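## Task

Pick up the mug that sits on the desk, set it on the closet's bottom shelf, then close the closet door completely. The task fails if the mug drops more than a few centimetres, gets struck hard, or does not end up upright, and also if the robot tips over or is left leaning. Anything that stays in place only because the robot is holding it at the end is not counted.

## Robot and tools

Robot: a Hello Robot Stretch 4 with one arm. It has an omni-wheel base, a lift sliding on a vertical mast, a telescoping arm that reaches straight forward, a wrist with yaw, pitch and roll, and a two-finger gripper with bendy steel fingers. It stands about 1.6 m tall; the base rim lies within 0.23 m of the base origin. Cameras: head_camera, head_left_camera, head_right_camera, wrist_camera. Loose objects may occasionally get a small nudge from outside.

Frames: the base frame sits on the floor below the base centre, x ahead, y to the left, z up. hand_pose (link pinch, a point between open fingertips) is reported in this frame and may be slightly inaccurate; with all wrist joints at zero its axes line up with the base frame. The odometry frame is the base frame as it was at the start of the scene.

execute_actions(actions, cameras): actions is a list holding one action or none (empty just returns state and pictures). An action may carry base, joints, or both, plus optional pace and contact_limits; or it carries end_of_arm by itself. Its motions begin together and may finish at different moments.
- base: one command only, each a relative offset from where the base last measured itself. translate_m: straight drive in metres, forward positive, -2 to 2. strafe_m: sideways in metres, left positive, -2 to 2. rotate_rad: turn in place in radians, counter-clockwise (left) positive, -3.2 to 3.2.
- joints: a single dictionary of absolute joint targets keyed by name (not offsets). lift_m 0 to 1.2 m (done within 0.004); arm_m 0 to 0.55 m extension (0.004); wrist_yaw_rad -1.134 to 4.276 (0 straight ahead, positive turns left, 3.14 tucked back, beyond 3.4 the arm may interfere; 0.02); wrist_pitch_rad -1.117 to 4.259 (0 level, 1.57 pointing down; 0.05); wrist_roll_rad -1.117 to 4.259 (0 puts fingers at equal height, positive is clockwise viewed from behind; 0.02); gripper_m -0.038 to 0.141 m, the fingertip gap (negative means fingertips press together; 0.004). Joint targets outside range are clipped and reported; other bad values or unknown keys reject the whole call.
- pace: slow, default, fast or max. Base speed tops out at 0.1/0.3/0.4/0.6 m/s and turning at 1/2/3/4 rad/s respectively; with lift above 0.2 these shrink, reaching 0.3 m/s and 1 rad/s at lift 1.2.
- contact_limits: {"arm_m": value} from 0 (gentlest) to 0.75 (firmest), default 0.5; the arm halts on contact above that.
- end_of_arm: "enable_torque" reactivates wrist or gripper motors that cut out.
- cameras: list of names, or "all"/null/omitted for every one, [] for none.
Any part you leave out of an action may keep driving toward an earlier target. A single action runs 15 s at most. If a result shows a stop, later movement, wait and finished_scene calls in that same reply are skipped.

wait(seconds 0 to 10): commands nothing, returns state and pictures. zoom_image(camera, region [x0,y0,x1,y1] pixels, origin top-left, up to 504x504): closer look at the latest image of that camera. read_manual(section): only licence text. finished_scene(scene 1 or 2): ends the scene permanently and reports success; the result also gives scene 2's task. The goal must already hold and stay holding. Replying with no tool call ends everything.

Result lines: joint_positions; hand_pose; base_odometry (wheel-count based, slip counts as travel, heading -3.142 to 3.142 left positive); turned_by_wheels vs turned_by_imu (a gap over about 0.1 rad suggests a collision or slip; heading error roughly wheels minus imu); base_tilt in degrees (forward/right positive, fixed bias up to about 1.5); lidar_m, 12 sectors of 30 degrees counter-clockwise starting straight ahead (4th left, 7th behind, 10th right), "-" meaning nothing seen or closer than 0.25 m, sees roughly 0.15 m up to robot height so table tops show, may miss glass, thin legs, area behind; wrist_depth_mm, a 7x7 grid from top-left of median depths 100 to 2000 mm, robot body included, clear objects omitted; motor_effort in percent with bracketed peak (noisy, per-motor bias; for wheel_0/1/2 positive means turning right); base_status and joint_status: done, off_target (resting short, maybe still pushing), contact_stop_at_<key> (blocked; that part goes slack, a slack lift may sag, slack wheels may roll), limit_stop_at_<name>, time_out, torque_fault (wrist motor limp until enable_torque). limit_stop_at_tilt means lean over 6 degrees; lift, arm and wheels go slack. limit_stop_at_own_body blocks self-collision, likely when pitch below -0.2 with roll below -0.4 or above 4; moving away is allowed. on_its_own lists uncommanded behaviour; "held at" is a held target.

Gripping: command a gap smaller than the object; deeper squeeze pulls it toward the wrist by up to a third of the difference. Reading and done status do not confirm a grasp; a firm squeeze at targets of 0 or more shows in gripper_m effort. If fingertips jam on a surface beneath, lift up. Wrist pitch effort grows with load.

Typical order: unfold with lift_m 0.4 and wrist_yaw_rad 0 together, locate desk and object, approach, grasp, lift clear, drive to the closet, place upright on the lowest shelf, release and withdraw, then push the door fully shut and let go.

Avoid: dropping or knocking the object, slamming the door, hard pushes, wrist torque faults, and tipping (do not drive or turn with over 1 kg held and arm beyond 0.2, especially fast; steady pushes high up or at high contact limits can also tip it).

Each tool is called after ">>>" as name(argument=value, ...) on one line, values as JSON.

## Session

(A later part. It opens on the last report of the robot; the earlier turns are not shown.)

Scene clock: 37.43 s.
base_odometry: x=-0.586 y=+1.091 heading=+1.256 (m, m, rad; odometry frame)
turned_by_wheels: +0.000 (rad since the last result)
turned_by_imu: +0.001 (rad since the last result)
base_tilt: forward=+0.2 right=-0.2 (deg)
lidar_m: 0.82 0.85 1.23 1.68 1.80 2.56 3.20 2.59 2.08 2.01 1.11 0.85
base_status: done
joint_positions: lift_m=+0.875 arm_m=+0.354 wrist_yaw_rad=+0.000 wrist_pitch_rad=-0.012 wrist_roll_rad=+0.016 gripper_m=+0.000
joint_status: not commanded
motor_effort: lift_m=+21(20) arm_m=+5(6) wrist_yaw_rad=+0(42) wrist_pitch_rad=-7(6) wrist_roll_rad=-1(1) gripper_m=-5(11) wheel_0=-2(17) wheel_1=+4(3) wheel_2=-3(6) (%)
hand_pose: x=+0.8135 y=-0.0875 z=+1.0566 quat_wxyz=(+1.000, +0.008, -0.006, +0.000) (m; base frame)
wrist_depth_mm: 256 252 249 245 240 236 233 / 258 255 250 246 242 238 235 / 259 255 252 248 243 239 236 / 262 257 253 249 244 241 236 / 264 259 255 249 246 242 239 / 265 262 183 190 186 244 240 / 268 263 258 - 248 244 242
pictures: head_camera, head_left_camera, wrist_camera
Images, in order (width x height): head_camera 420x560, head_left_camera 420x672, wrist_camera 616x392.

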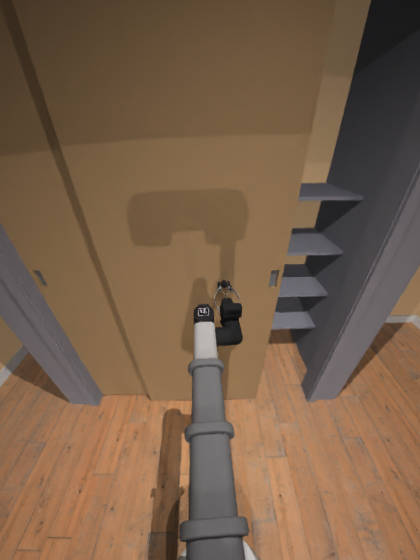

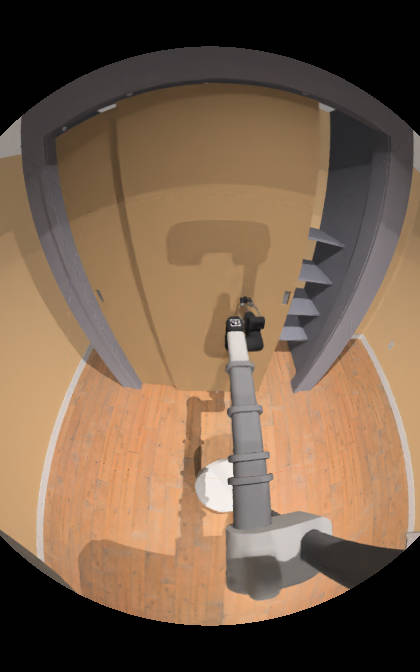

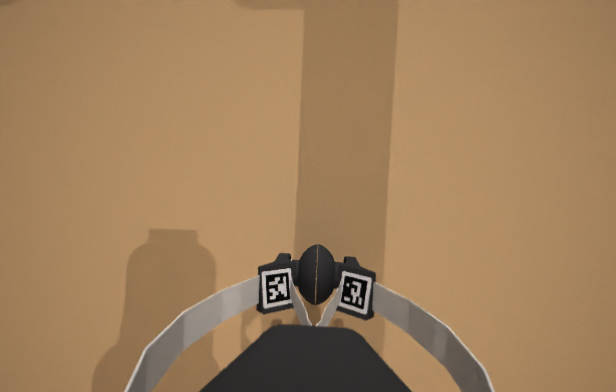

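>>> execute_actions(actions=[{"base":{"strafe_m":-0.37},"joints":{"arm_m":0.3}}], cameras=[])

>>> execute_actions(actions=[{"joints":{"arm_m":0.45,"lift_m":0.9},"contact_limits":{"arm_m":0.2}}], cameras=["wrist_camera","head_camera"])

Scene clock: 40.10 s.
base_odometry: x=-0.234 y=+0.977 heading=+1.256 (m, m, rad; odometry frame)
turned_by_wheels: +0.000 (rad since the last result)
turned_by_imu: +0.000 (rad since the last result)
base_tilt: forward=+0.4 right=-0.2 (deg)
lidar_m: 0.80 0.85 1.29 2.05 2.19 3.05 3.23 2.30 1.70 1.65 1.77 0.83
base_status: done
joint_positions: lift_m=+0.875 arm_m=+0.301 wrist_yaw_rad=+0.000 wrist_pitch_rad=-0.012 wrist_roll_rad=+0.016 gripper_m=+0.000
joint_status: all done
motor_effort: lift_m=+21(21) arm_m=-6(7) wrist_yaw_rad=-1(0) wrist_pitch_rad=-6(5) wrist_roll_rad=-1(1) gripper_m=-6(8) wheel_0=+1(10) wheel_1=+0(9) wheel_2=+0(3) (%)
hand_pose: x=+0.7604 y=-0.0874 z=+1.0566 quat_wxyz=(+1.000, +0.008, -0.006, +0.000) (m; base frame)
wrist_depth_mm: 291 287 1008 976 960 809 559 / 294 289 715 759 732 707 549 / 296 290 1008 1008 991 831 544 / 298 294 1042 1008 991 831 539 / 300 297 1008 603 732 699 530 / 301 297 183 190 185 788 525 / 303 300 759 - 809 647 449
pictures: none
No camera images: the call's "cameras" was empty. Leave "cameras" out to get every camera's image.

Scene clock: 41.60 s.
base_odometry: x=-0.234 y=+0.977 heading=+1.256 (m, m, rad; odometry frame)
turned_by_wheels: +0.000 (rad since the last result)
turned_by_imu: +0.000 (rad since the last result)
base_tilt: forward=+0.1 right=-0.3 (deg)
lidar_m: 0.81 0.84 1.30 2.05 2.17 3.05 3.25 2.32 1.69 1.64 1.77 0.85
base_status: not commanded
joint_positions: lift_m=+0.900 arm_m=+0.449 wrist_yaw_rad=+0.000 wrist_pitch_rad=-0.012 wrist_roll_rad=+0.016 gripper_m=+0.000
joint_status: all done
motor_effort: lift_m=+22(19) arm_m=+6(6) wrist_yaw_rad=+0(1) wrist_pitch_rad=-6(6) wrist_roll_rad=-1(1) gripper_m=-6(4) wheel_0=+1(1) wheel_1=+0(1) wheel_2=+0(0) (%)
contact_limits: arm_m 0.2
hand_pose: x=+0.9083 y=-0.0874 z=+1.0815 quat_wxyz=(+1.000, +0.008, -0.006, +0.000) (m; base frame)
wrist_depth_mm: 149 484 504 492 480 469 459 / 150 732 699 668 640 621 544 / 151 878 866 854 842 820 554 / 151 891 878 866 842 831 549 / 154 521 544 564 609 654 525 / 155 904 183 190 185 699 488 / 157 768 820 - 854 654 525
pictures: head_camera, wrist_camera
Images, in order (width x height): head_camera 420x560, wrist_camera 616x392.

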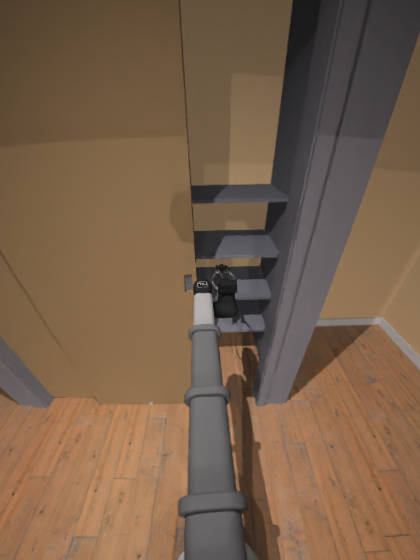

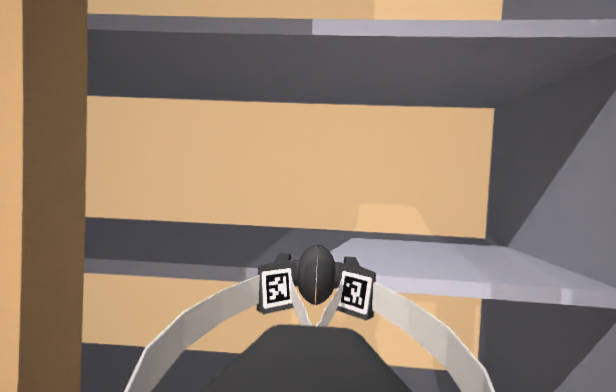

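>>> execute_actions(actions=[{"base":{"strafe_m":0.45},"pace":"slow"}], cameras=["wrist_camera","head_camera"])

Scene clock: 47.33 s.
base_odometry: x=-0.662 y=+1.117 heading=+1.252 (m, m, rad; odometry frame)
turned_by_wheels: -0.004 (rad since the last result)
turned_by_imu: -0.030 (rad since the last result)
base_tilt: forward=+0.4 right=-0.2 (deg)
lidar_m: 0.82 0.86 1.18 1.61 1.69 2.36 3.23 2.53 2.21 2.07 1.13 1.10
base_status: done
joint_positions: lift_m=+0.900 arm_m=+0.449 wrist_yaw_rad=-0.024 wrist_pitch_rad=-0.012 wrist_roll_rad=+0.016 gripper_m=+0.000
joint_status: not commanded
on_its_own: wrist_yaw_rad is at rest, and its effort (+69) is outside its rest range (-13 to +13)
motor_effort: lift_m=+22(22) arm_m=+5(6) wrist_yaw_rad=+69(88) wrist_pitch_rad=-7(7) wrist_roll_rad=-1(1) gripper_m=-12(14) wheel_0=-25(27) wheel_1=-9(11) wheel_2=-19(24) (%)
hand_pose: x=+0.9062 y=-0.0943 z=+1.0815 quat_wxyz=(+1.000, +0.008, -0.006, -0.012) (m; base frame)
wrist_depth_mm: 153 153 153 484 854 866 854 / 154 154 154 654 640 621 609 / 155 155 155 891 878 866 878 / 156 156 156 878 878 878 878 / 157 157 157 488 609 654 707 / 158 158 158 181 184 891 891 / 160 160 132 - 878 788 891
pictures: head_camera, wrist_camera
Images, in order (width x height): head_camera 420x560, wrist_camera 616x392.

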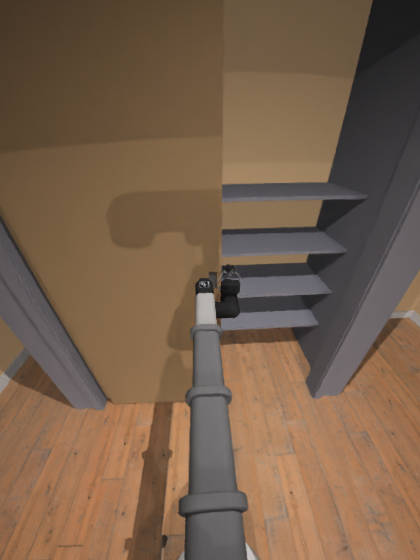

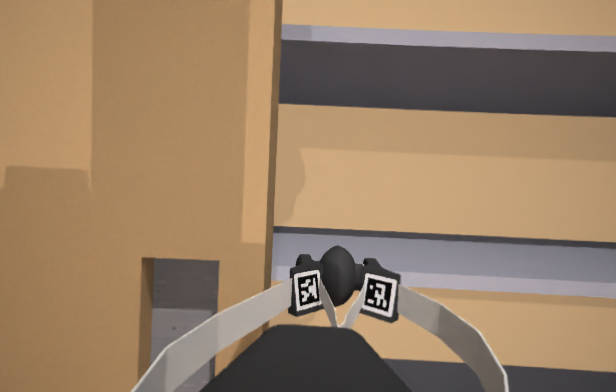

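>>> execute_actions(actions=[{"base":{"strafe_m":-0.22},"joints":{"arm_m":0.1}}], cameras=[])

>>> execute_actions(actions=[{"joints":{"lift_m":0.35}}])

Scene clock: 49.57 s.
base_odometry: x=-0.453 y=+1.048 heading=+1.251 (m, m, rad; odometry frame)
turned_by_wheels: +0.000 (rad since the last result)
turned_by_imu: +0.001 (rad since the last result)
base_tilt: forward=+0.2 right=-0.3 (deg)
lidar_m: 0.84 0.85 1.21 1.82 1.90 2.69 3.27 2.53 1.96 1.85 1.96 0.94
base_status: done
joint_positions: lift_m=+0.900 arm_m=+0.101 wrist_yaw_rad=+0.000 wrist_pitch_rad=-0.012 wrist_roll_rad=+0.016 gripper_m=+0.000
joint_status: all done
motor_effort: lift_m=+21(22) arm_m=-6(5) wrist_yaw_rad=-1(69) wrist_pitch_rad=-7(7) wrist_roll_rad=-1(1) gripper_m=-7(12) wheel_0=+0(23) wheel_1=-1(17) wheel_2=-2(19) (%)
hand_pose: x=+0.5604 y=-0.0875 z=+1.0814 quat_wxyz=(+1.000, +0.008, -0.006, +0.000) (m; base frame)
wrist_depth_mm: 500 496 1205 1182 1182 1182 831 / 504 504 1205 1182 1205 1182 788 / 508 504 1229 1205 1205 1098 809 / 512 508 1229 1205 1229 1205 809 / 512 517 1255 809 1205 1042 798 / 521 512 183 191 186 1118 778 / 525 521 866 - 891 831 778
pictures: none
No camera images: the call's "cameras" was empty. Leave "cameras" out to get every camera's image.

Scene clock: 52.67 s.
base_odometry: x=-0.453 y=+1.048 heading=+1.251 (m, m, rad; odometry frame)
turned_by_wheels: +0.000 (rad since the last result)
turned_by_imu: +0.001 (rad since the last result)
base_tilt: forward=+0.2 right=-0.2 (deg)
lidar_m: 0.83 0.85 1.18 1.82 1.91 2.66 3.24 2.50 1.96 1.87 1.97 0.94
base_status: not commanded
joint_positions: lift_m=+0.350 arm_m=+0.101 wrist_yaw_rad=+0.000 wrist_pitch_rad=-0.012 wrist_roll_rad=+0.016 gripper_m=+0.000
joint_status: all done
motor_effort: lift_m=+18(24) arm_m=-6(6) wrist_yaw_rad=+0(0) wrist_pitch_rad=-7(7) wrist_roll_rad=-1(1) gripper_m=-5(7) wheel_0=+0(0) wheel_1=-1(1) wheel_2=-2(2) (%)
hand_pose: x=+0.5604 y=-0.0875 z=+0.5317 quat_wxyz=(+1.000, +0.008, -0.006, +0.000) (m; base frame)
wrist_depth_mm: 500 500 1042 1025 991 976 831 / 508 504 1229 1205 1205 1182 820 / 508 508 1160 1182 1205 1078 778 / 517 508 1229 1205 1205 1205 798 / 512 512 1182 866 1078 991 788 / 517 517 183 190 186 1182 788 / 521 521 1138 - 1182 960 788
pictures: head_camera, head_left_camera, head_right_camera, wrist_camera
Images, in order (width x height): head_camera 420x560, head_left_camera 420x672, head_right_camera 420x672, wrist_camera 616x392.

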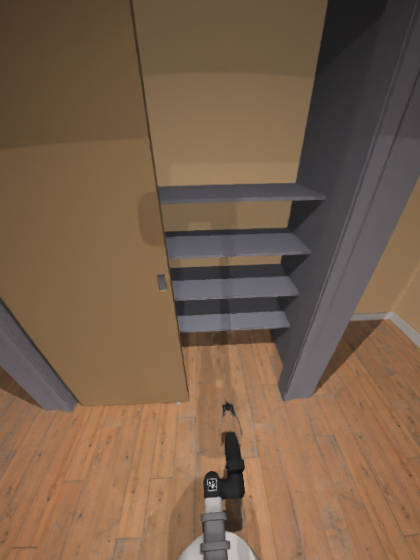

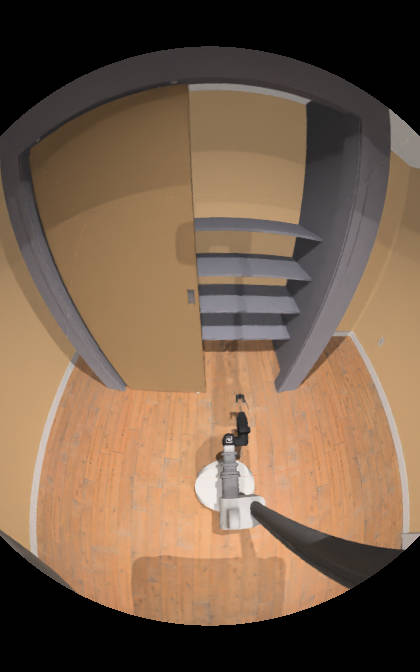

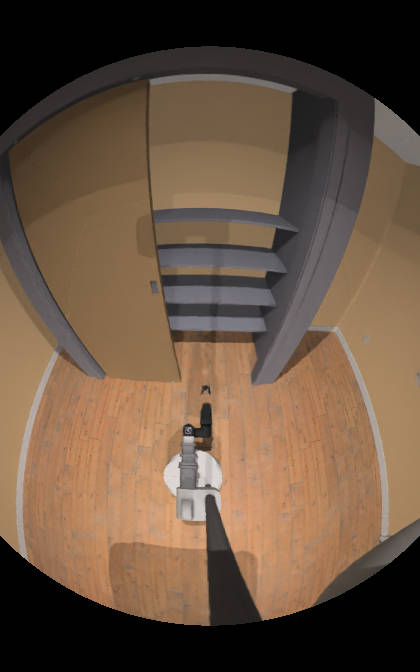

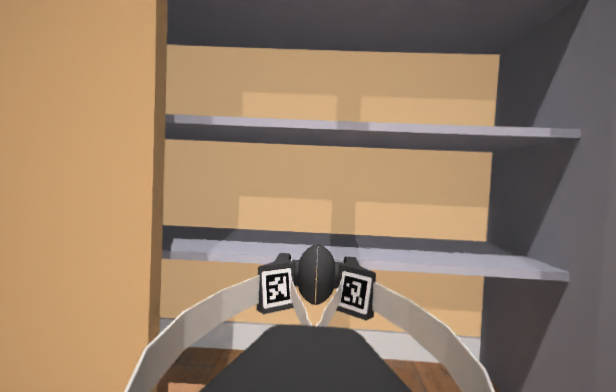

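>>> execute_actions(actions=[{"base":{"rotate_rad":3.1},"joints":{"lift_m":0.7,"gripper_m":0.12}}], cameras=[])

>>> execute_actions(actions=[{"base":{"translate_m":1.3}}], cameras=["wrist_camera","head_camera"])

Scene clock: 55.63 s.
base_odometry: x=-0.453 y=+1.047 heading=-1.932 (m, m, rad; odometry frame)
turned_by_wheels: +3.100 (rad since the last result)
turned_by_imu: +3.138 (rad since the last result)
base_tilt: forward=+0.1 right=-0.3 (deg)
lidar_m: 2.41 2.50 1.98 1.85 1.96 0.96 0.85 0.85 1.17 1.83 1.90 2.58
base_status: done
joint_positions: lift_m=+0.700 arm_m=+0.101 wrist_yaw_rad=+0.000 wrist_pitch_rad=-0.012 wrist_roll_rad=+0.016 gripper_m=+0.120
joint_status: all done
motor_effort: lift_m=+22(21) arm_m=-6(6) wrist_yaw_rad=-1(1) wrist_pitch_rad=-7(7) wrist_roll_rad=-1(1) gripper_m=+0(8) wheel_0=+0(9) wheel_1=-4(8) wheel_2=-2(8) (%)
hand_pose: x=+0.5605 y=-0.0874 z=+0.8814 quat_wxyz=(+1.000, +0.008, -0.006, +0.000) (m; base frame)
wrist_depth_mm: - - - - - - - / - - - - - - - / - - - - - - - / - - - - - - - / - - - - - - - / - - - - - - - / 1756 1756 1983 - - 1863 -
pictures: none
No camera images: the call's "cameras" was empty. Leave "cameras" out to get every camera's image.

Scene clock: 61.43 s.
base_odometry: x=-0.912 y=-0.169 heading=-1.932 (m, m, rad; odometry frame)
turned_by_wheels: +0.000 (rad since the last result)
turned_by_imu: -0.001 (rad since the last result)
base_tilt: forward=+0.2 right=-0.3 (deg)
lidar_m: 1.10 1.14 1.60 1.90 1.98 2.17 2.12 2.19 1.91 1.81 1.89 1.97
base_status: done
joint_positions: lift_m=+0.700 arm_m=+0.101 wrist_yaw_rad=+0.000 wrist_pitch_rad=-0.012 wrist_roll_rad=+0.016 gripper_m=+0.120
joint_status: not commanded
motor_effort: lift_m=+21(21) arm_m=-6(6) wrist_yaw_rad=-1(1) wrist_pitch_rad=-8(7) wrist_roll_rad=-1(1) gripper_m=-1(1) wheel_0=+2(6) wheel_1=+2(7) wheel_2=-2(9) (%)
hand_pose: x=+0.5604 y=-0.0874 z=+0.8815 quat_wxyz=(+1.000, +0.008, -0.006, +0.000) (m; base frame)
wrist_depth_mm: 1576 1537 1576 1537 1576 1537 1537 / 1576 1576 1576 1576 1537 1576 1576 / 1576 1576 1576 1576 1537 1537 1537 / 1618 1576 1618 1576 1576 1618 1576 / 931 976 1025 1576 1576 1618 1576 / 1661 1661 1160 1618 1618 1576 1618 / 1618 1618 1618 - 1618 1576 1576
pictures: head_camera, wrist_camera
Images, in order (width x height): head_camera 420x560, wrist_camera 616x392.

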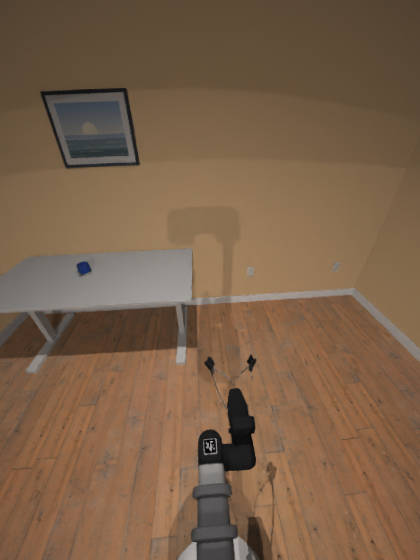

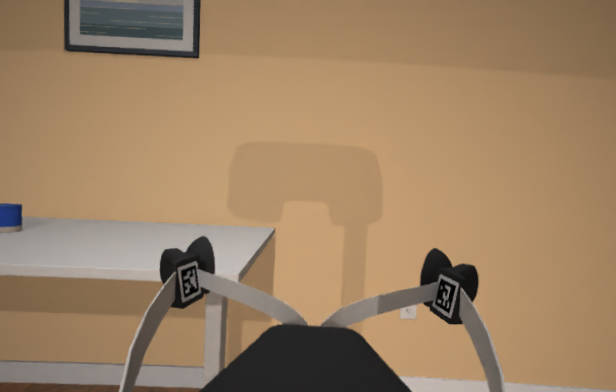

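>>> execute_actions(actions=[{"base":{"strafe_m":1.05},"joints":{"lift_m":0.63}}], cameras=["wrist_camera","head_camera"])

Scene clock: 66.37 s.
base_odometry: x=+0.070 y=-0.540 heading=-1.932 (m, m, rad; odometry frame)
turned_by_wheels: +0.000 (rad since the last result)
turned_by_imu: +0.005 (rad since the last result)
base_tilt: forward=+0.4 right=-0.3 (deg)
lidar_m: 1.09 1.14 0.89 0.83 0.90 1.20 2.12 2.46 3.00 2.86 2.72 1.15
base_status: done
joint_positions: lift_m=+0.630 arm_m=+0.101 wrist_yaw_rad=+0.000 wrist_pitch_rad=-0.012 wrist_roll_rad=+0.016 gripper_m=+0.120
joint_status: all done
motor_effort: lift_m=+17(14) arm_m=-6(6) wrist_yaw_rad=-1(1) wrist_pitch_rad=-7(8) wrist_roll_rad=-1(1) gripper_m=-3(1) wheel_0=+1(10) wheel_1=+2(11) wheel_2=+0(1) (%)
hand_pose: x=+0.5604 y=-0.0874 z=+0.8117 quat_wxyz=(+1.000, +0.008, -0.006, +0.000) (m; base frame)
wrist_depth_mm: 1336 1576 1576 1537 1537 1499 1537 / 1366 1537 1537 1576 1537 1576 1537 / 1397 1576 1576 1576 1576 1576 1537 / 1397 1618 1576 1576 1618 1537 1576 / 1255 1138 809 1042 1078 946 1042 / 1397 1618 1618 1618 1576 1576 1576 / 1397 1499 1576 - 1576 1576 1576
pictures: head_camera, wrist_camera
Images, in order (width x height): head_camera 420x560, wrist_camera 616x392.

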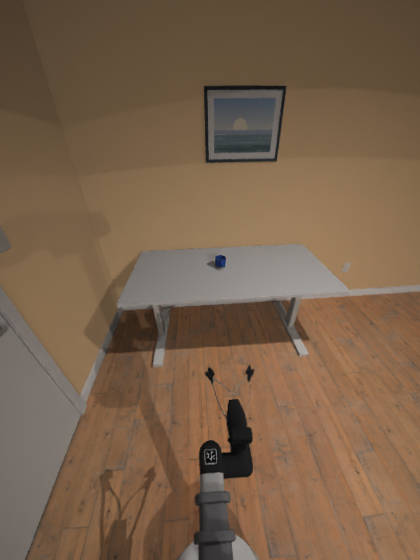

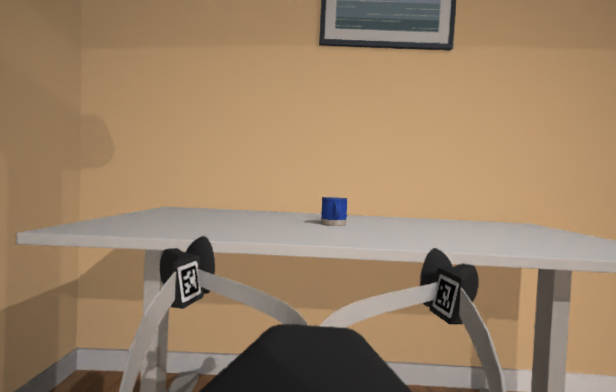

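>>> execute_actions(actions=[{"base":{"translate_m":0.55},"joints":{"lift_m":0.61}}], cameras=["wrist_camera"])

Scene clock: 69.73 s.
base_odometry: x=-0.124 y=-1.054 heading=-1.932 (m, m, rad; odometry frame)
turned_by_wheels: +0.000 (rad since the last result)
turned_by_imu: +0.001 (rad since the last result)
base_tilt: forward=+0.2 right=-0.4 (deg)
lidar_m: 0.54 0.57 0.91 0.83 0.90 1.25 2.67 2.94 2.98 2.85 0.80 0.58
base_status: done
joint_positions: lift_m=+0.610 arm_m=+0.101 wrist_yaw_rad=+0.000 wrist_pitch_rad=-0.012 wrist_roll_rad=+0.016 gripper_m=+0.120
joint_status: all done
motor_effort: lift_m=+18(19) arm_m=-6(6) wrist_yaw_rad=+0(1) wrist_pitch_rad=-7(7) wrist_roll_rad=-1(1) gripper_m=-1(0) wheel_0=+1(7) wheel_1=+2(7) wheel_2=+0(10) (%)
hand_pose: x=+0.5604 y=-0.0874 z=+0.7917 quat_wxyz=(+1.000, +0.008, -0.006, +0.000) (m; base frame)
wrist_depth_mm: 1008 1008 1008 1008 1008 991 991 / 1008 1025 1008 991 1008 1008 1008 / 1008 1025 1025 1025 1008 1025 1008 / 1042 1042 1025 1025 1025 1025 1025 / 530 554 512 597 591 683 741 / 322 306 289 319 304 315 384 / 234 233 249 - 255 241 260
pictures: wrist_camera
Images, in order (width x height): wrist_camera 616x392.

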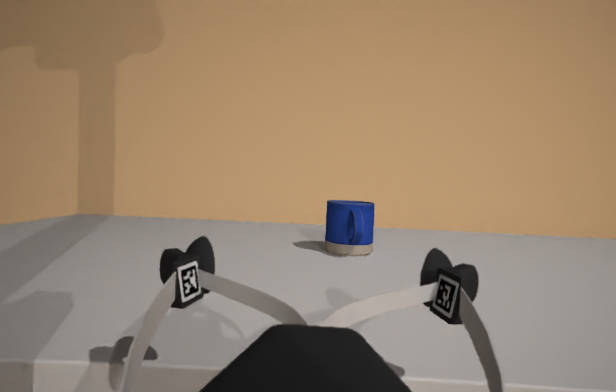

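>>> execute_actions(actions=[{"base":{"strafe_m":-0.04},"joints":{"lift_m":0.595,"arm_m":0.4}}], cameras=["wrist_camera"])

Scene clock: 71.80 s.
base_odometry: x=-0.161 y=-1.040 heading=-1.932 (m, m, rad; odometry frame)
turned_by_wheels: +0.000 (rad since the last result)
turned_by_imu: +0.000 (rad since the last result)
base_tilt: forward=+0.3 right=-0.5 (deg)
lidar_m: 0.56 0.57 0.80 0.86 0.94 1.27 2.69 2.93 2.91 2.80 0.77 0.60
base_status: done
joint_positions: lift_m=+0.595 arm_m=+0.399 wrist_yaw_rad=+0.000 wrist_pitch_rad=-0.012 wrist_roll_rad=+0.016 gripper_m=+0.120
joint_status: all done
motor_effort: lift_m=+17(19) arm_m=+6(8) wrist_yaw_rad=+0(1) wrist_pitch_rad=-6(7) wrist_roll_rad=-1(1) gripper_m=-2(2) wheel_0=+1(8) wheel_1=-3(12) wheel_2=+0(0) (%)
hand_pose: x=+0.8583 y=-0.0874 z=+0.7768 quat_wxyz=(+1.000, +0.008, -0.006, +0.000) (m; base frame)
wrist_depth_mm: 715 715 715 707 707 707 707 / 723 715 715 715 707 715 707 / 723 723 715 723 715 715 715 / 732 723 723 723 723 723 723 / 466 477 442 297 477 603 647 / 278 265 251 276 264 274 332 / 200 192 216 - 222 211 227
pictures: wrist_camera
Images, in order (width x height): wrist_camera 616x392.

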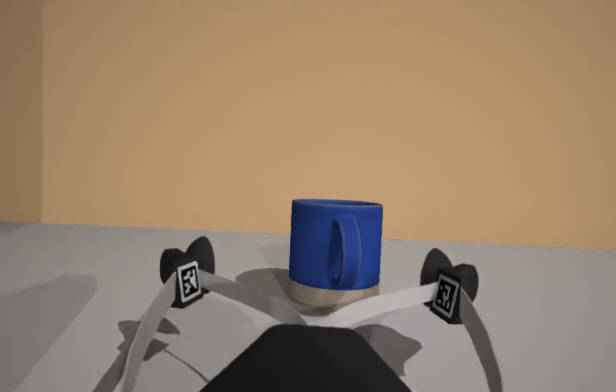

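>>> execute_actions(actions=[{"base":{"strafe_m":-0.012},"joints":{"arm_m":0.495},"pace":"slow"}], cameras=["wrist_camera"])

Scene clock: 74.10 s.
base_odometry: x=-0.172 y=-1.036 heading=-1.932 (m, m, rad; odometry frame)
turned_by_wheels: +0.000 (rad since the last result)
turned_by_imu: +0.001 (rad since the last result)
base_tilt: forward=+0.3 right=-0.3 (deg)
lidar_m: 0.54 0.58 0.82 0.89 0.93 1.35 2.67 2.91 2.92 2.80 0.81 0.58
base_status: done
joint_positions: lift_m=+0.595 arm_m=+0.494 wrist_yaw_rad=+0.000 wrist_pitch_rad=-0.012 wrist_roll_rad=+0.016 gripper_m=+0.120
joint_status: all done
motor_effort: lift_m=+17(17) arm_m=+6(9) wrist_yaw_rad=-1(1) wrist_pitch_rad=-6(7) wrist_roll_rad=-1(1) gripper_m=-2(2) wheel_0=+2(6) wheel_1=-3(9) wheel_2=-1(1) (%)
hand_pose: x=+0.9533 y=-0.0874 z=+0.7768 quat_wxyz=(+1.000, +0.008, -0.006, +0.000) (m; base frame)
wrist_depth_mm: 621 621 621 615 615 615 615 / 627 627 615 621 621 615 615 / 627 627 621 621 621 621 621 / 634 627 634 627 627 627 627 / 462 477 442 194 215 627 627 / 277 265 250 162 203 273 334 / 200 193 216 - 216 209 226
pictures: wrist_camera
Images, in order (width x height): wrist_camera 616x392.

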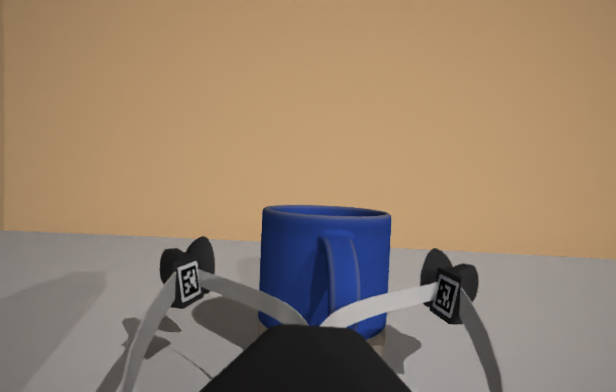

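>>> execute_actions(actions=[{"joints":{"arm_m":0.515},"pace":"slow"}], cameras=[])

>>> execute_actions(actions=[{"joints":{"gripper_m":0.03},"pace":"slow"}], cameras=[])

>>> execute_actions(actions=[{"joints":{"lift_m":0.65},"pace":"slow"}], cameras=["wrist_camera"])

Scene clock: 75.37 s.
base_odometry: x=-0.172 y=-1.036 heading=-1.932 (m, m, rad; odometry frame)
turned_by_wheels: +0.000 (rad since the last result)
turned_by_imu: +0.000 (rad since the last result)
base_tilt: forward=+0.3 right=-0.5 (deg)
lidar_m: 0.55 0.58 0.78 0.89 0.96 1.34 2.67 2.91 2.91 2.78 0.81 0.58
base_status: not commanded
joint_positions: lift_m=+0.595 arm_m=+0.514 wrist_yaw_rad=-0.001 wrist_pitch_rad=-0.012 wrist_roll_rad=+0.016 gripper_m=+0.120
joint_status: all done
motor_effort: lift_m=+17(17) arm_m=+6(6) wrist_yaw_rad=+2(2) wrist_pitch_rad=-6(6) wrist_roll_rad=-1(1) gripper_m=+0(1) wheel_0=+2(2) wheel_1=-3(3) wheel_2=+0(0) (%)
hand_pose: x=+0.9732 y=-0.0876 z=+0.7768 quat_wxyz=(+1.000, +0.008, -0.006, +0.000) (m; base frame)
wrist_depth_mm: 597 597 597 591 597 591 591 / 603 609 603 603 597 597 597 / 609 609 609 603 597 603 603 / 609 615 609 609 615 603 603 / 459 480 392 179 220 609 615 / 278 264 248 150 193 273 334 / 199 192 216 - 214 208 226
pictures: none
No camera images: the call's "cameras" was empty. Leave "cameras" out to get every camera's image.

Scene clock: 79.03 s.
base_odometry: x=-0.172 y=-1.036 heading=-1.932 (m, m, rad; odometry frame)
turned_by_wheels: +0.000 (rad since the last result)
turned_by_imu: +0.001 (rad since the last result)
base_tilt: forward=+0.5 right=-0.3 (deg)
lidar_m: 0.54 0.57 0.80 0.89 0.93 1.34 2.68 2.93 2.94 2.80 0.80 0.57
base_status: not commanded
joint_positions: lift_m=+0.595 arm_m=+0.514 wrist_yaw_rad=+0.000 wrist_pitch_rad=-0.012 wrist_roll_rad=+0.016 gripper_m=+0.030
joint_status: all done
motor_effort: lift_m=+17(17) arm_m=+6(6) wrist_yaw_rad=-1(2) wrist_pitch_rad=-6(7) wrist_roll_rad=-1(1) gripper_m=-20(20) wheel_0=+2(2) wheel_1=-3(4) wheel_2=-1(0) (%)
hand_pose: x=+0.9734 y=-0.0874 z=+0.7768 quat_wxyz=(+1.000, +0.008, -0.006, +0.000) (m; base frame)
wrist_depth_mm: 603 603 597 597 597 597 591 / 603 609 603 603 603 597 603 / 609 609 609 603 603 597 603 / 615 615 609 609 609 609 609 / 459 480 208 163 193 615 609 / 278 245 186 137 178 267 334 / 198 202 204 - 214 204 225
pictures: none
No camera images: the call's "cameras" was empty. Leave "cameras" out to get every camera's image.

Scene clock: 80.37 s.
base_odometry: x=-0.172 y=-1.036 heading=-1.932 (m, m, rad; odometry frame)
turned_by_wheels: +0.000 (rad since the last result)
turned_by_imu: +0.000 (rad since the last result)
base_tilt: forward=+0.3 right=-0.1 (deg)
lidar_m: 0.53 0.58 0.78 0.87 0.98 1.32 2.68 2.90 2.90 2.78 0.80 0.58
base_status: not commanded
joint_positions: lift_m=+0.650 arm_m=+0.514 wrist_yaw_rad=+0.000 wrist_pitch_rad=-0.008 wrist_roll_rad=+0.016 gripper_m=+0.030
joint_status: all done
motor_effort: lift_m=+23(21) arm_m=+6(6) wrist_yaw_rad=-1(1) wrist_pitch_rad=-17(17) wrist_roll_rad=-1(1) gripper_m=-19(21) wheel_0=+2(2) wheel_1=-3(4) wheel_2=+0(0) (%)
hand_pose: x=+0.9734 y=-0.0874 z=+0.8303 quat_wxyz=(+1.000, +0.008, -0.004, +0.000) (m; base frame)
wrist_depth_mm: 603 597 597 597 597 591 591 / 597 603 597 597 597 597 597 / 609 603 609 603 603 603 603 / 609 615 609 603 609 609 603 / 621 615 208 163 193 609 615 / 413 368 186 137 179 399 496 / 297 301 307 - 320 304 338
pictures: wrist_camera
Images, in order (width x height): wrist_camera 616x392.

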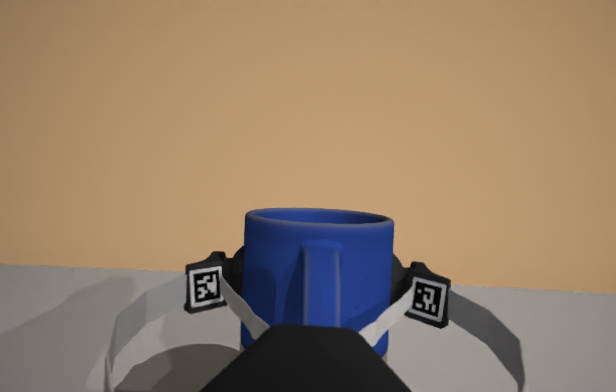

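>>> execute_actions(actions=[{"joints":{"arm_m":0.05}}], cameras=[])

>>> execute_actions(actions=[{"base":{"translate_m":-1.75}}], cameras=[])

>>> execute_actions(actions=[{"base":{"strafe_m":-1.0}}], cameras=[])

>>> execute_actions(actions=[{"base":{"rotate_rad":-3.1},"joints":{"lift_m":0.3}}])

Scene clock: 82.93 s.
base_odometry: x=-0.172 y=-1.036 heading=-1.932 (m, m, rad; odometry frame)
turned_by_wheels: +0.000 (rad since the last result)
turned_by_imu: +0.001 (rad since the last result)
base_tilt: forward=+0.1 right=-0.2 (deg)
lidar_m: 0.55 0.57 0.78 0.87 0.97 1.35 2.67 2.93 2.91 2.80 0.82 0.58
base_status: not commanded
joint_positions: lift_m=+0.650 arm_m=+0.051 wrist_yaw_rad=+0.000 wrist_pitch_rad=-0.008 wrist_roll_rad=+0.016 gripper_m=+0.030
joint_status: all done
motor_effort: lift_m=+23(23) arm_m=-6(6) wrist_yaw_rad=+0(1) wrist_pitch_rad=-19(18) wrist_roll_rad=-1(1) gripper_m=-21(20) wheel_0=+2(2) wheel_1=-3(3) wheel_2=+0(0) (%)
hand_pose: x=+0.5104 y=-0.0875 z=+0.8302 quat_wxyz=(+1.000, +0.008, -0.004, +0.000) (m; base frame)
wrist_depth_mm: 1060 1042 1042 1060 1042 1060 1042 / 1060 1060 1060 1060 1078 1042 1042 / 1078 1078 1078 1078 1060 1060 1042 / 1078 1078 1078 1042 1078 1078 1078 / 683 707 208 162 193 891 946 / 418 370 186 138 179 404 500 / 301 306 310 - 324 309 342
pictures: none
No camera images: the call's "cameras" was empty. Leave "cameras" out to get every camera's image.

Scene clock: 90.23 s.
base_odometry: x=+0.446 y=+0.601 heading=-1.932 (m, m, rad; odometry frame)
turned_by_wheels: +0.000 (rad since the last result)
turned_by_imu: +0.004 (rad since the last result)
base_tilt: forward=+0.2 right=-0.5 (deg)
lidar_m: 2.29 1.35 0.92 0.85 0.93 1.32 1.05 0.95 1.47 2.81 2.94 2.42
base_status: done
joint_positions: lift_m=+0.650 arm_m=+0.051 wrist_yaw_rad=+0.000 wrist_pitch_rad=-0.008 wrist_roll_rad=+0.016 gripper_m=+0.030
joint_status: not commanded
motor_effort: lift_m=+22(23) arm_m=-6(6) wrist_yaw_rad=+0(0) wrist_pitch_rad=-18(18) wrist_roll_rad=-1(1) gripper_m=-18(20) wheel_0=-2(7) wheel_1=-3(6) wheel_2=+0(11) (%)
hand_pose: x=+0.5104 y=-0.0874 z=+0.8303 quat_wxyz=(+1.000, +0.008, -0.004, +0.000) (m; base frame)
wrist_depth_mm: 1366 - - - - - - / 1366 - - - - - - / 1430 - - - - - - / 1366 - - - - - - / 1397 - 208 162 193 - - / 1464 1808 186 137 179 - - / 1464 1661 1708 - 1808 1708 1921
pictures: none
No camera images: the call's "cameras" was empty. Leave "cameras" out to get every camera's image.

Scene clock: 94.90 s.
base_odometry: x=-0.489 y=+0.955 heading=-1.932 (m, m, rad; odometry frame)
turned_by_wheels: +0.000 (rad since the last result)
turned_by_imu: -0.002 (rad since the last result)
base_tilt: forward=+0.2 right=-0.2 (deg)
lidar_m: 2.31 2.39 1.98 1.86 1.98 1.04 0.95 0.95 1.29 1.83 1.88 2.56
base_status: done
joint_positions: lift_m=+0.650 arm_m=+0.051 wrist_yaw_rad=+0.000 wrist_pitch_rad=-0.008 wrist_roll_rad=+0.016 gripper_m=+0.030
joint_status: not commanded
motor_effort: lift_m=+22(22) arm_m=-6(6) wrist_yaw_rad=-1(1) wrist_pitch_rad=-17(18) wrist_roll_rad=-1(1) gripper_m=-20(21) wheel_0=+1(10) wheel_1=-1(9) wheel_2=+0(2) (%)
hand_pose: x=+0.5104 y=-0.0874 z=+0.8303 quat_wxyz=(+1.000, +0.008, -0.004, +0.000) (m; base frame)
wrist_depth_mm: - - - - - - - / - - - - - - - / - - - - - - - / - - - - - - - / - - 208 163 200 - - / - - 186 138 179 - - / 1661 1661 1708 - 1863 1708 1863
pictures: none
No camera images: the call's "cameras" was empty. Leave "cameras" out to get every camera's image.

Scene clock: 97.73 s.
base_odometry: x=-0.489 y=+0.955 heading=+1.251 (m, m, rad; odometry frame)
turned_by_wheels: -3.100 (rad since the last result)
turned_by_imu: -3.137 (rad since the last result)
base_tilt: forward=+0.3 right=-0.4 (deg)
lidar_m: 0.92 0.98 1.32 1.82 1.88 2.67 3.15 2.43 1.99 1.86 2.01 1.08
base_status: done
joint_positions: lift_m=+0.300 arm_m=+0.051 wrist_yaw_rad=+0.000 wrist_pitch_rad=-0.008 wrist_roll_rad=+0.016 gripper_m=+0.030
joint_status: all done
motor_effort: lift_m=+19(19) arm_m=-6(6) wrist_yaw_rad=-1(3) wrist_pitch_rad=-19(18) wrist_roll_rad=-1(1) gripper_m=-19(20) wheel_0=+1(8) wheel_1=+2(8) wheel_2=+3(10) (%)
hand_pose: x=+0.5104 y=-0.0875 z=+0.4806 quat_wxyz=(+1.000, +0.008, -0.004, +0.000) (m; base frame)
wrist_depth_mm: 661 647 1118 1160 1138 1098 691 / 661 647 1397 1366 1336 1281 683 / 661 661 1336 1366 1366 1098 668 / 668 661 1366 1397 1366 1229 668 / 668 668 208 163 193 1138 661 / 683 668 186 137 179 976 654 / 683 676 707 - 1060 1008 654
pictures: head_camera, head_left_camera, head_right_camera, wrist_camera
Images, in order (width x height): head_camera 420x560, head_left_camera 420x672, head_right_camera 420x672, wrist_camera 616x392.

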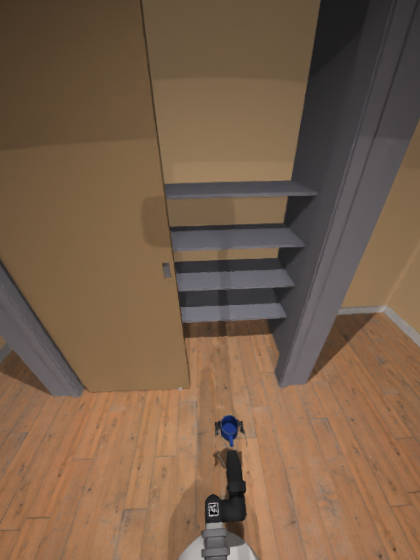

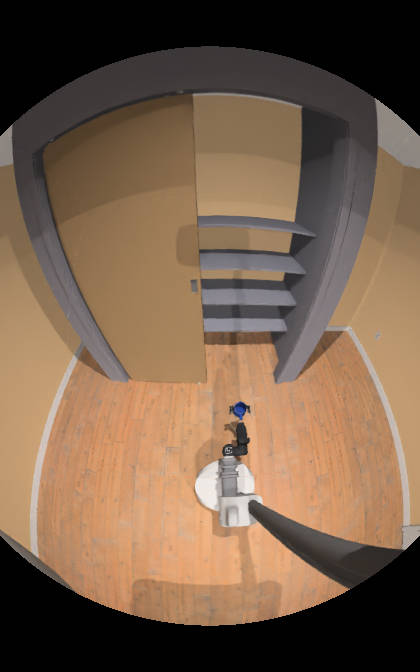

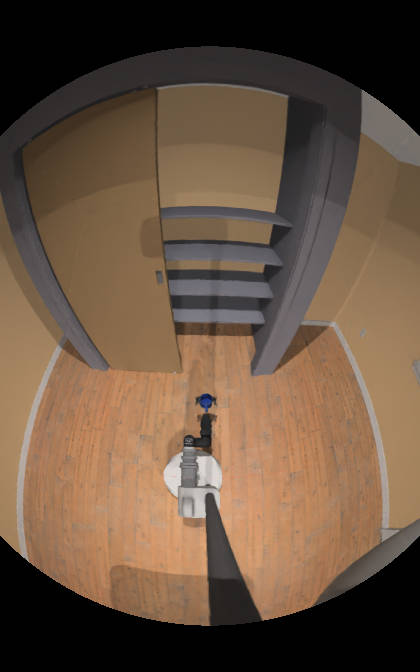

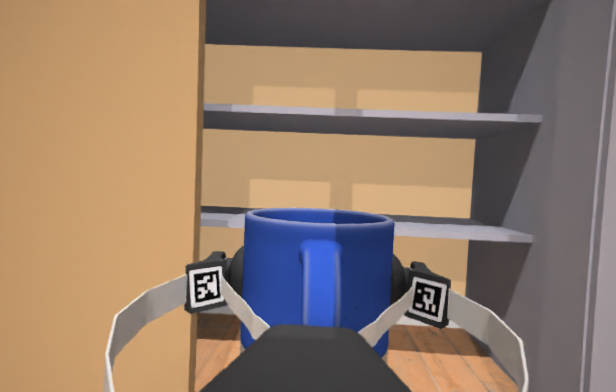

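>>> execute_actions(actions=[{"base":{"translate_m":0.45},"joints":{"lift_m":0.33,"arm_m":0.2}}], cameras=["wrist_camera","head_camera"])

Scene clock: 100.87 s.
base_odometry: x=-0.348 y=+1.382 heading=+1.252 (m, m, rad; odometry frame)
turned_by_wheels: +0.000 (rad since the last result)
turned_by_imu: +0.000 (rad since the last result)
base_tilt: forward=+0.4 right=-0.2 (deg)
lidar_m: 0.52 0.48 0.71 1.80 1.90 2.64 3.65 2.67 1.97 1.89 0.69 0.76
base_status: done
joint_positions: lift_m=+0.330 arm_m=+0.199 wrist_yaw_rad=+0.000 wrist_pitch_rad=-0.008 wrist_roll_rad=+0.016 gripper_m=+0.030
joint_status: all done
motor_effort: lift_m=+23(24) arm_m=+6(8) wrist_yaw_rad=-1(0) wrist_pitch_rad=-18(19) wrist_roll_rad=-1(1) gripper_m=-20(20) wheel_0=+1(6) wheel_1=+2(7) wheel_2=-1(11) (%)
hand_pose: x=+0.6583 y=-0.0874 z=+0.5103 quat_wxyz=(+1.000, +0.008, -0.004, +0.000) (m; base frame)
wrist_depth_mm: 394 382 368 389 377 370 364 / 615 580 554 530 508 492 480 / 788 788 778 768 759 759 750 / 788 788 778 778 759 759 759 / 654 683 208 162 193 759 750 / 399 377 186 137 179 384 477 / 809 809 809 - 366 366 539
pictures: head_camera, wrist_camera
Images, in order (width x height): head_camera 420x560, wrist_camera 616x392.

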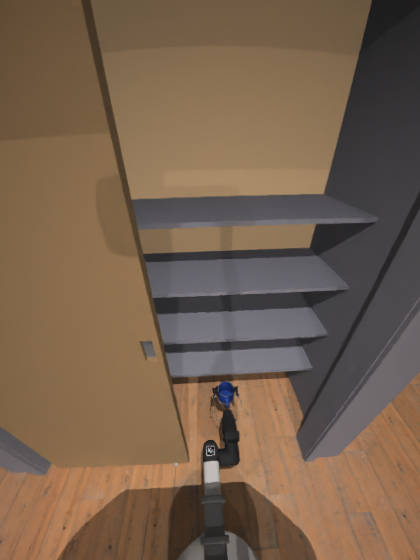

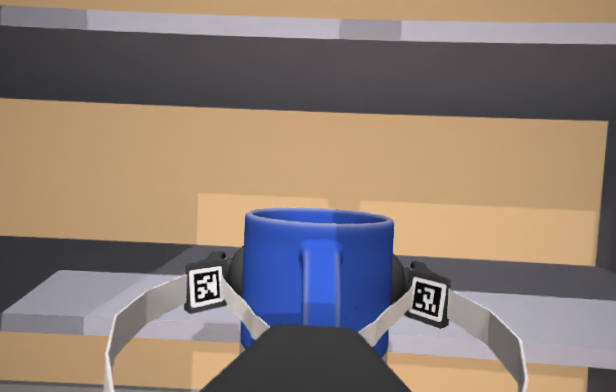

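>>> execute_actions(actions=[{"joints":{"arm_m":0.5},"contact_limits":{"arm_m":0.2},"pace":"slow"}], cameras=["wrist_camera"])

>>> execute_actions(actions=[{"joints":{"lift_m":0.31},"pace":"slow"}], cameras=["wrist_camera"])

Scene clock: 105.23 s.
base_odometry: x=-0.348 y=+1.382 heading=+1.252 (m, m, rad; odometry frame)
turned_by_wheels: +0.000 (rad since the last result)
turned_by_imu: +0.001 (rad since the last result)
base_tilt: forward=+0.3 right=-0.5 (deg)
lidar_m: 0.50 0.50 0.68 1.82 1.91 2.65 3.63 2.66 1.96 1.87 0.69 0.77
base_status: not commanded
joint_positions: lift_m=+0.330 arm_m=+0.499 wrist_yaw_rad=+0.000 wrist_pitch_rad=-0.008 wrist_roll_rad=+0.016 gripper_m=+0.030
joint_status: all done
motor_effort: lift_m=+23(23) arm_m=+6(6) wrist_yaw_rad=+0(1) wrist_pitch_rad=-18(17) wrist_roll_rad=-1(1) gripper_m=-19(20) wheel_0=+1(1) wheel_1=+2(1) wheel_2=-1(1) (%)
contact_limits: arm_m 0.2
hand_pose: x=+0.9583 y=-0.0874 z=+0.5103 quat_wxyz=(+1.000, +0.008, -0.004, +0.000) (m; base frame)
wrist_depth_mm: 368 355 343 334 325 317 317 / 477 469 466 462 462 459 452 / 480 477 469 469 466 462 459 / 484 477 477 469 466 462 459 / 488 480 208 162 193 469 462 / 397 351 186 137 179 384 462 / 285 289 294 - 306 293 322
pictures: wrist_camera
Images, in order (width x height): wrist_camera 616x392.

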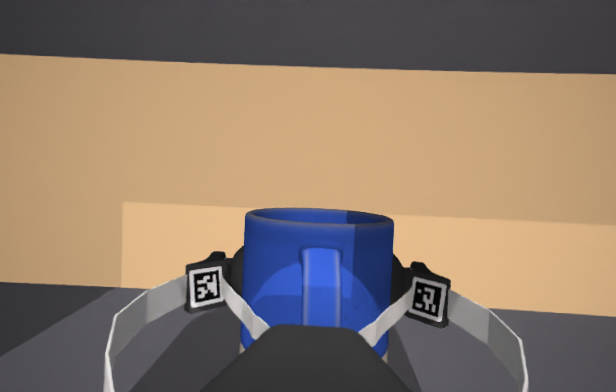

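Scene clock: 106.17 s.
base_odometry: x=-0.348 y=+1.382 heading=+1.252 (m, m, rad; odometry frame)
turned_by_wheels: +0.000 (rad since the last result)
turned_by_imu: +0.000 (rad since the last result)
base_tilt: forward=+0.3 right=-0.3 (deg)
lidar_m: 0.51 0.50 0.69 1.81 1.91 2.61 3.62 2.68 1.93 1.88 0.68 0.73
base_status: not commanded
joint_positions: lift_m=+0.310 arm_m=+0.499 wrist_yaw_rad=+0.000 wrist_pitch_rad=-0.008 wrist_roll_rad=+0.016 gripper_m=+0.030
joint_status: all done
motor_effort: lift_m=+18(24) arm_m=+6(6) wrist_yaw_rad=-1(0) wrist_pitch_rad=-17(18) wrist_roll_rad=-1(1) gripper_m=-20(19) wheel_0=+1(1) wheel_1=+2(2) wheel_2=-1(1) (%)
hand_pose: x=+0.9583 y=-0.0874 z=+0.4906 quat_wxyz=(+1.000, +0.008, -0.004, +0.000) (m; base frame)
wrist_depth_mm: 421 407 394 384 373 366 362 / 477 473 469 469 459 455 452 / 484 480 469 466 462 459 455 / 484 477 477 469 462 462 459 / 488 480 208 162 193 466 462 / 345 306 186 137 179 332 413 / 249 251 256 - 266 254 283
pictures: wrist_camera
Images, in order (width x height): wrist_camera 616x392.

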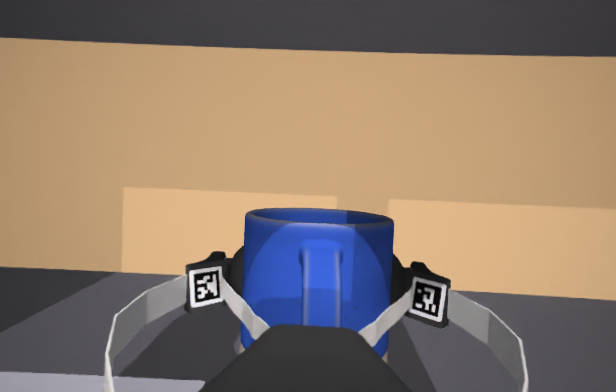

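>>> execute_actions(actions=[{"joints":{"lift_m":0.297},"pace":"slow"}], cameras=[])

Scene clock: 107.03 s.
base_odometry: x=-0.348 y=+1.382 heading=+1.252 (m, m, rad; odometry frame)
turned_by_wheels: +0.000 (rad since the last result)
turned_by_imu: +0.000 (rad since the last result)
base_tilt: forward=+0.4 right=-0.4 (deg)
lidar_m: 0.54 0.47 0.71 1.80 1.89 2.64 3.62 2.68 1.99 1.89 0.70 0.75
base_status: not commanded
joint_positions: lift_m=+0.297 arm_m=+0.499 wrist_yaw_rad=+0.000 wrist_pitch_rad=-0.008 wrist_roll_rad=+0.016 gripper_m=+0.030
joint_status: all done
motor_effort: lift_m=+18(17) arm_m=+6(6) wrist_yaw_rad=+0(1) wrist_pitch_rad=-17(18) wrist_roll_rad=-1(1) gripper_m=-19(20) wheel_0=+1(1) wheel_1=+2(2) wheel_2=-1(1) (%)
hand_pose: x=+0.9583 y=-0.0874 z=+0.4776 quat_wxyz=(+1.000, +0.008, -0.004, +0.000) (m; base frame)
wrist_depth_mm: 459 439 427 415 404 397 392 / 477 473 466 462 459 455 452 / 480 477 473 469 462 462 455 / 484 480 473 473 466 466 459 / 492 480 208 162 193 466 462 / 312 276 186 138 179 300 370 / 224 226 229 - 241 229 253
pictures: none
No camera images: the call's "cameras" was empty. Leave "cameras" out to get every camera's image.

>>> execute_actions(actions=[{"joints":{"lift_m":0.287},"pace":"slow"}], cameras=[])

Scene clock: 107.80 s.
base_odometry: x=-0.348 y=+1.382 heading=+1.252 (m, m, rad; odometry frame)
turned_by_wheels: +0.000 (rad since the last result)
turned_by_imu: +0.000 (rad since the last result)
base_tilt: forward=+0.3 right=-0.4 (deg)
lidar_m: 0.50 0.49 0.68 1.81 1.89 2.66 3.61 2.66 1.97 1.90 0.71 0.77
base_status: not commanded
joint_positions: lift_m=+0.287 arm_m=+0.499 wrist_yaw_rad=+0.000 wrist_pitch_rad=-0.008 wrist_roll_rad=+0.016 gripper_m=+0.030
joint_status: all done
motor_effort: lift_m=+18(20) arm_m=+6(6) wrist_yaw_rad=+0(0) wrist_pitch_rad=-18(18) wrist_roll_rad=-1(1) gripper_m=-20(19) wheel_0=+1(1) wheel_1=+1(2) wheel_2=+0(1) (%)
hand_pose: x=+0.9583 y=-0.0874 z=+0.4676 quat_wxyz=(+1.000, +0.008, -0.004, +0.000) (m; base frame)
wrist_depth_mm: 473 469 466 439 430 421 415 / 477 473 469 462 459 455 452 / 480 477 477 466 466 459 455 / 484 480 477 473 462 459 459 / 469 480 208 162 193 466 459 / 285 253 186 138 179 274 342 / 206 208 211 - 220 210 231
pictures: none
No camera images: the call's "cameras" was empty. Leave "cameras" out to get every camera's image.

>>> execute_actions(actions=[{"joints":{"lift_m":0.277},"pace":"slow"}], cameras=["wrist_camera"])

Scene clock: 108.57 s.
base_odometry: x=-0.348 y=+1.382 heading=+1.252 (m, m, rad; odometry frame)
turned_by_wheels: +0.000 (rad since the last result)
turned_by_imu: +0.000 (rad since the last result)
base_tilt: forward=+0.3 right=-0.3 (deg)
lidar_m: 0.50 0.50 0.66 1.82 1.92 2.62 3.63 2.67 1.97 1.86 0.70 0.77
base_status: not commanded
joint_positions: lift_m=+0.277 arm_m=+0.499 wrist_yaw_rad=+0.000 wrist_pitch_rad=-0.017 wrist_roll_rad=+0.016 gripper_m=+0.030
joint_status: all done
motor_effort: lift_m=+16(21) arm_m=+6(6) wrist_yaw_rad=+1(0) wrist_pitch_rad=+8(17) wrist_roll_rad=-1(1) gripper_m=-19(20) wheel_0=+1(1) wheel_1=+2(1) wheel_2=-1(1) (%)
hand_pose: x=+0.9582 y=-0.0875 z=+0.4605 quat_wxyz=(+1.000, +0.008, -0.008, +0.000) (m; base frame)
wrist_depth_mm: 473 473 452 439 427 418 415 / 480 477 469 466 462 455 455 / 484 477 473 469 466 459 459 / 484 480 473 469 466 466 459 / 469 484 208 163 193 466 462 / 277 244 186 136 179 268 338 / 198 201 204 - 213 203 225
pictures: wrist_camera
Images, in order (width x height): wrist_camera 616x392.

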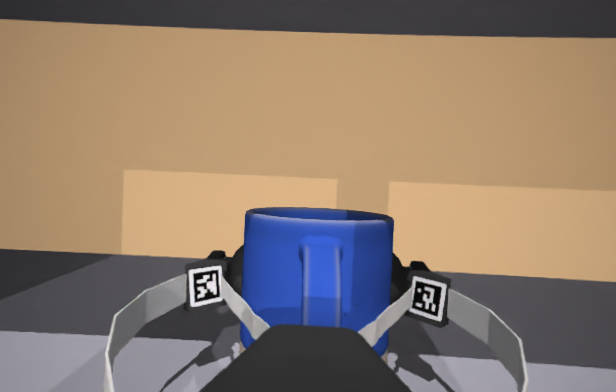

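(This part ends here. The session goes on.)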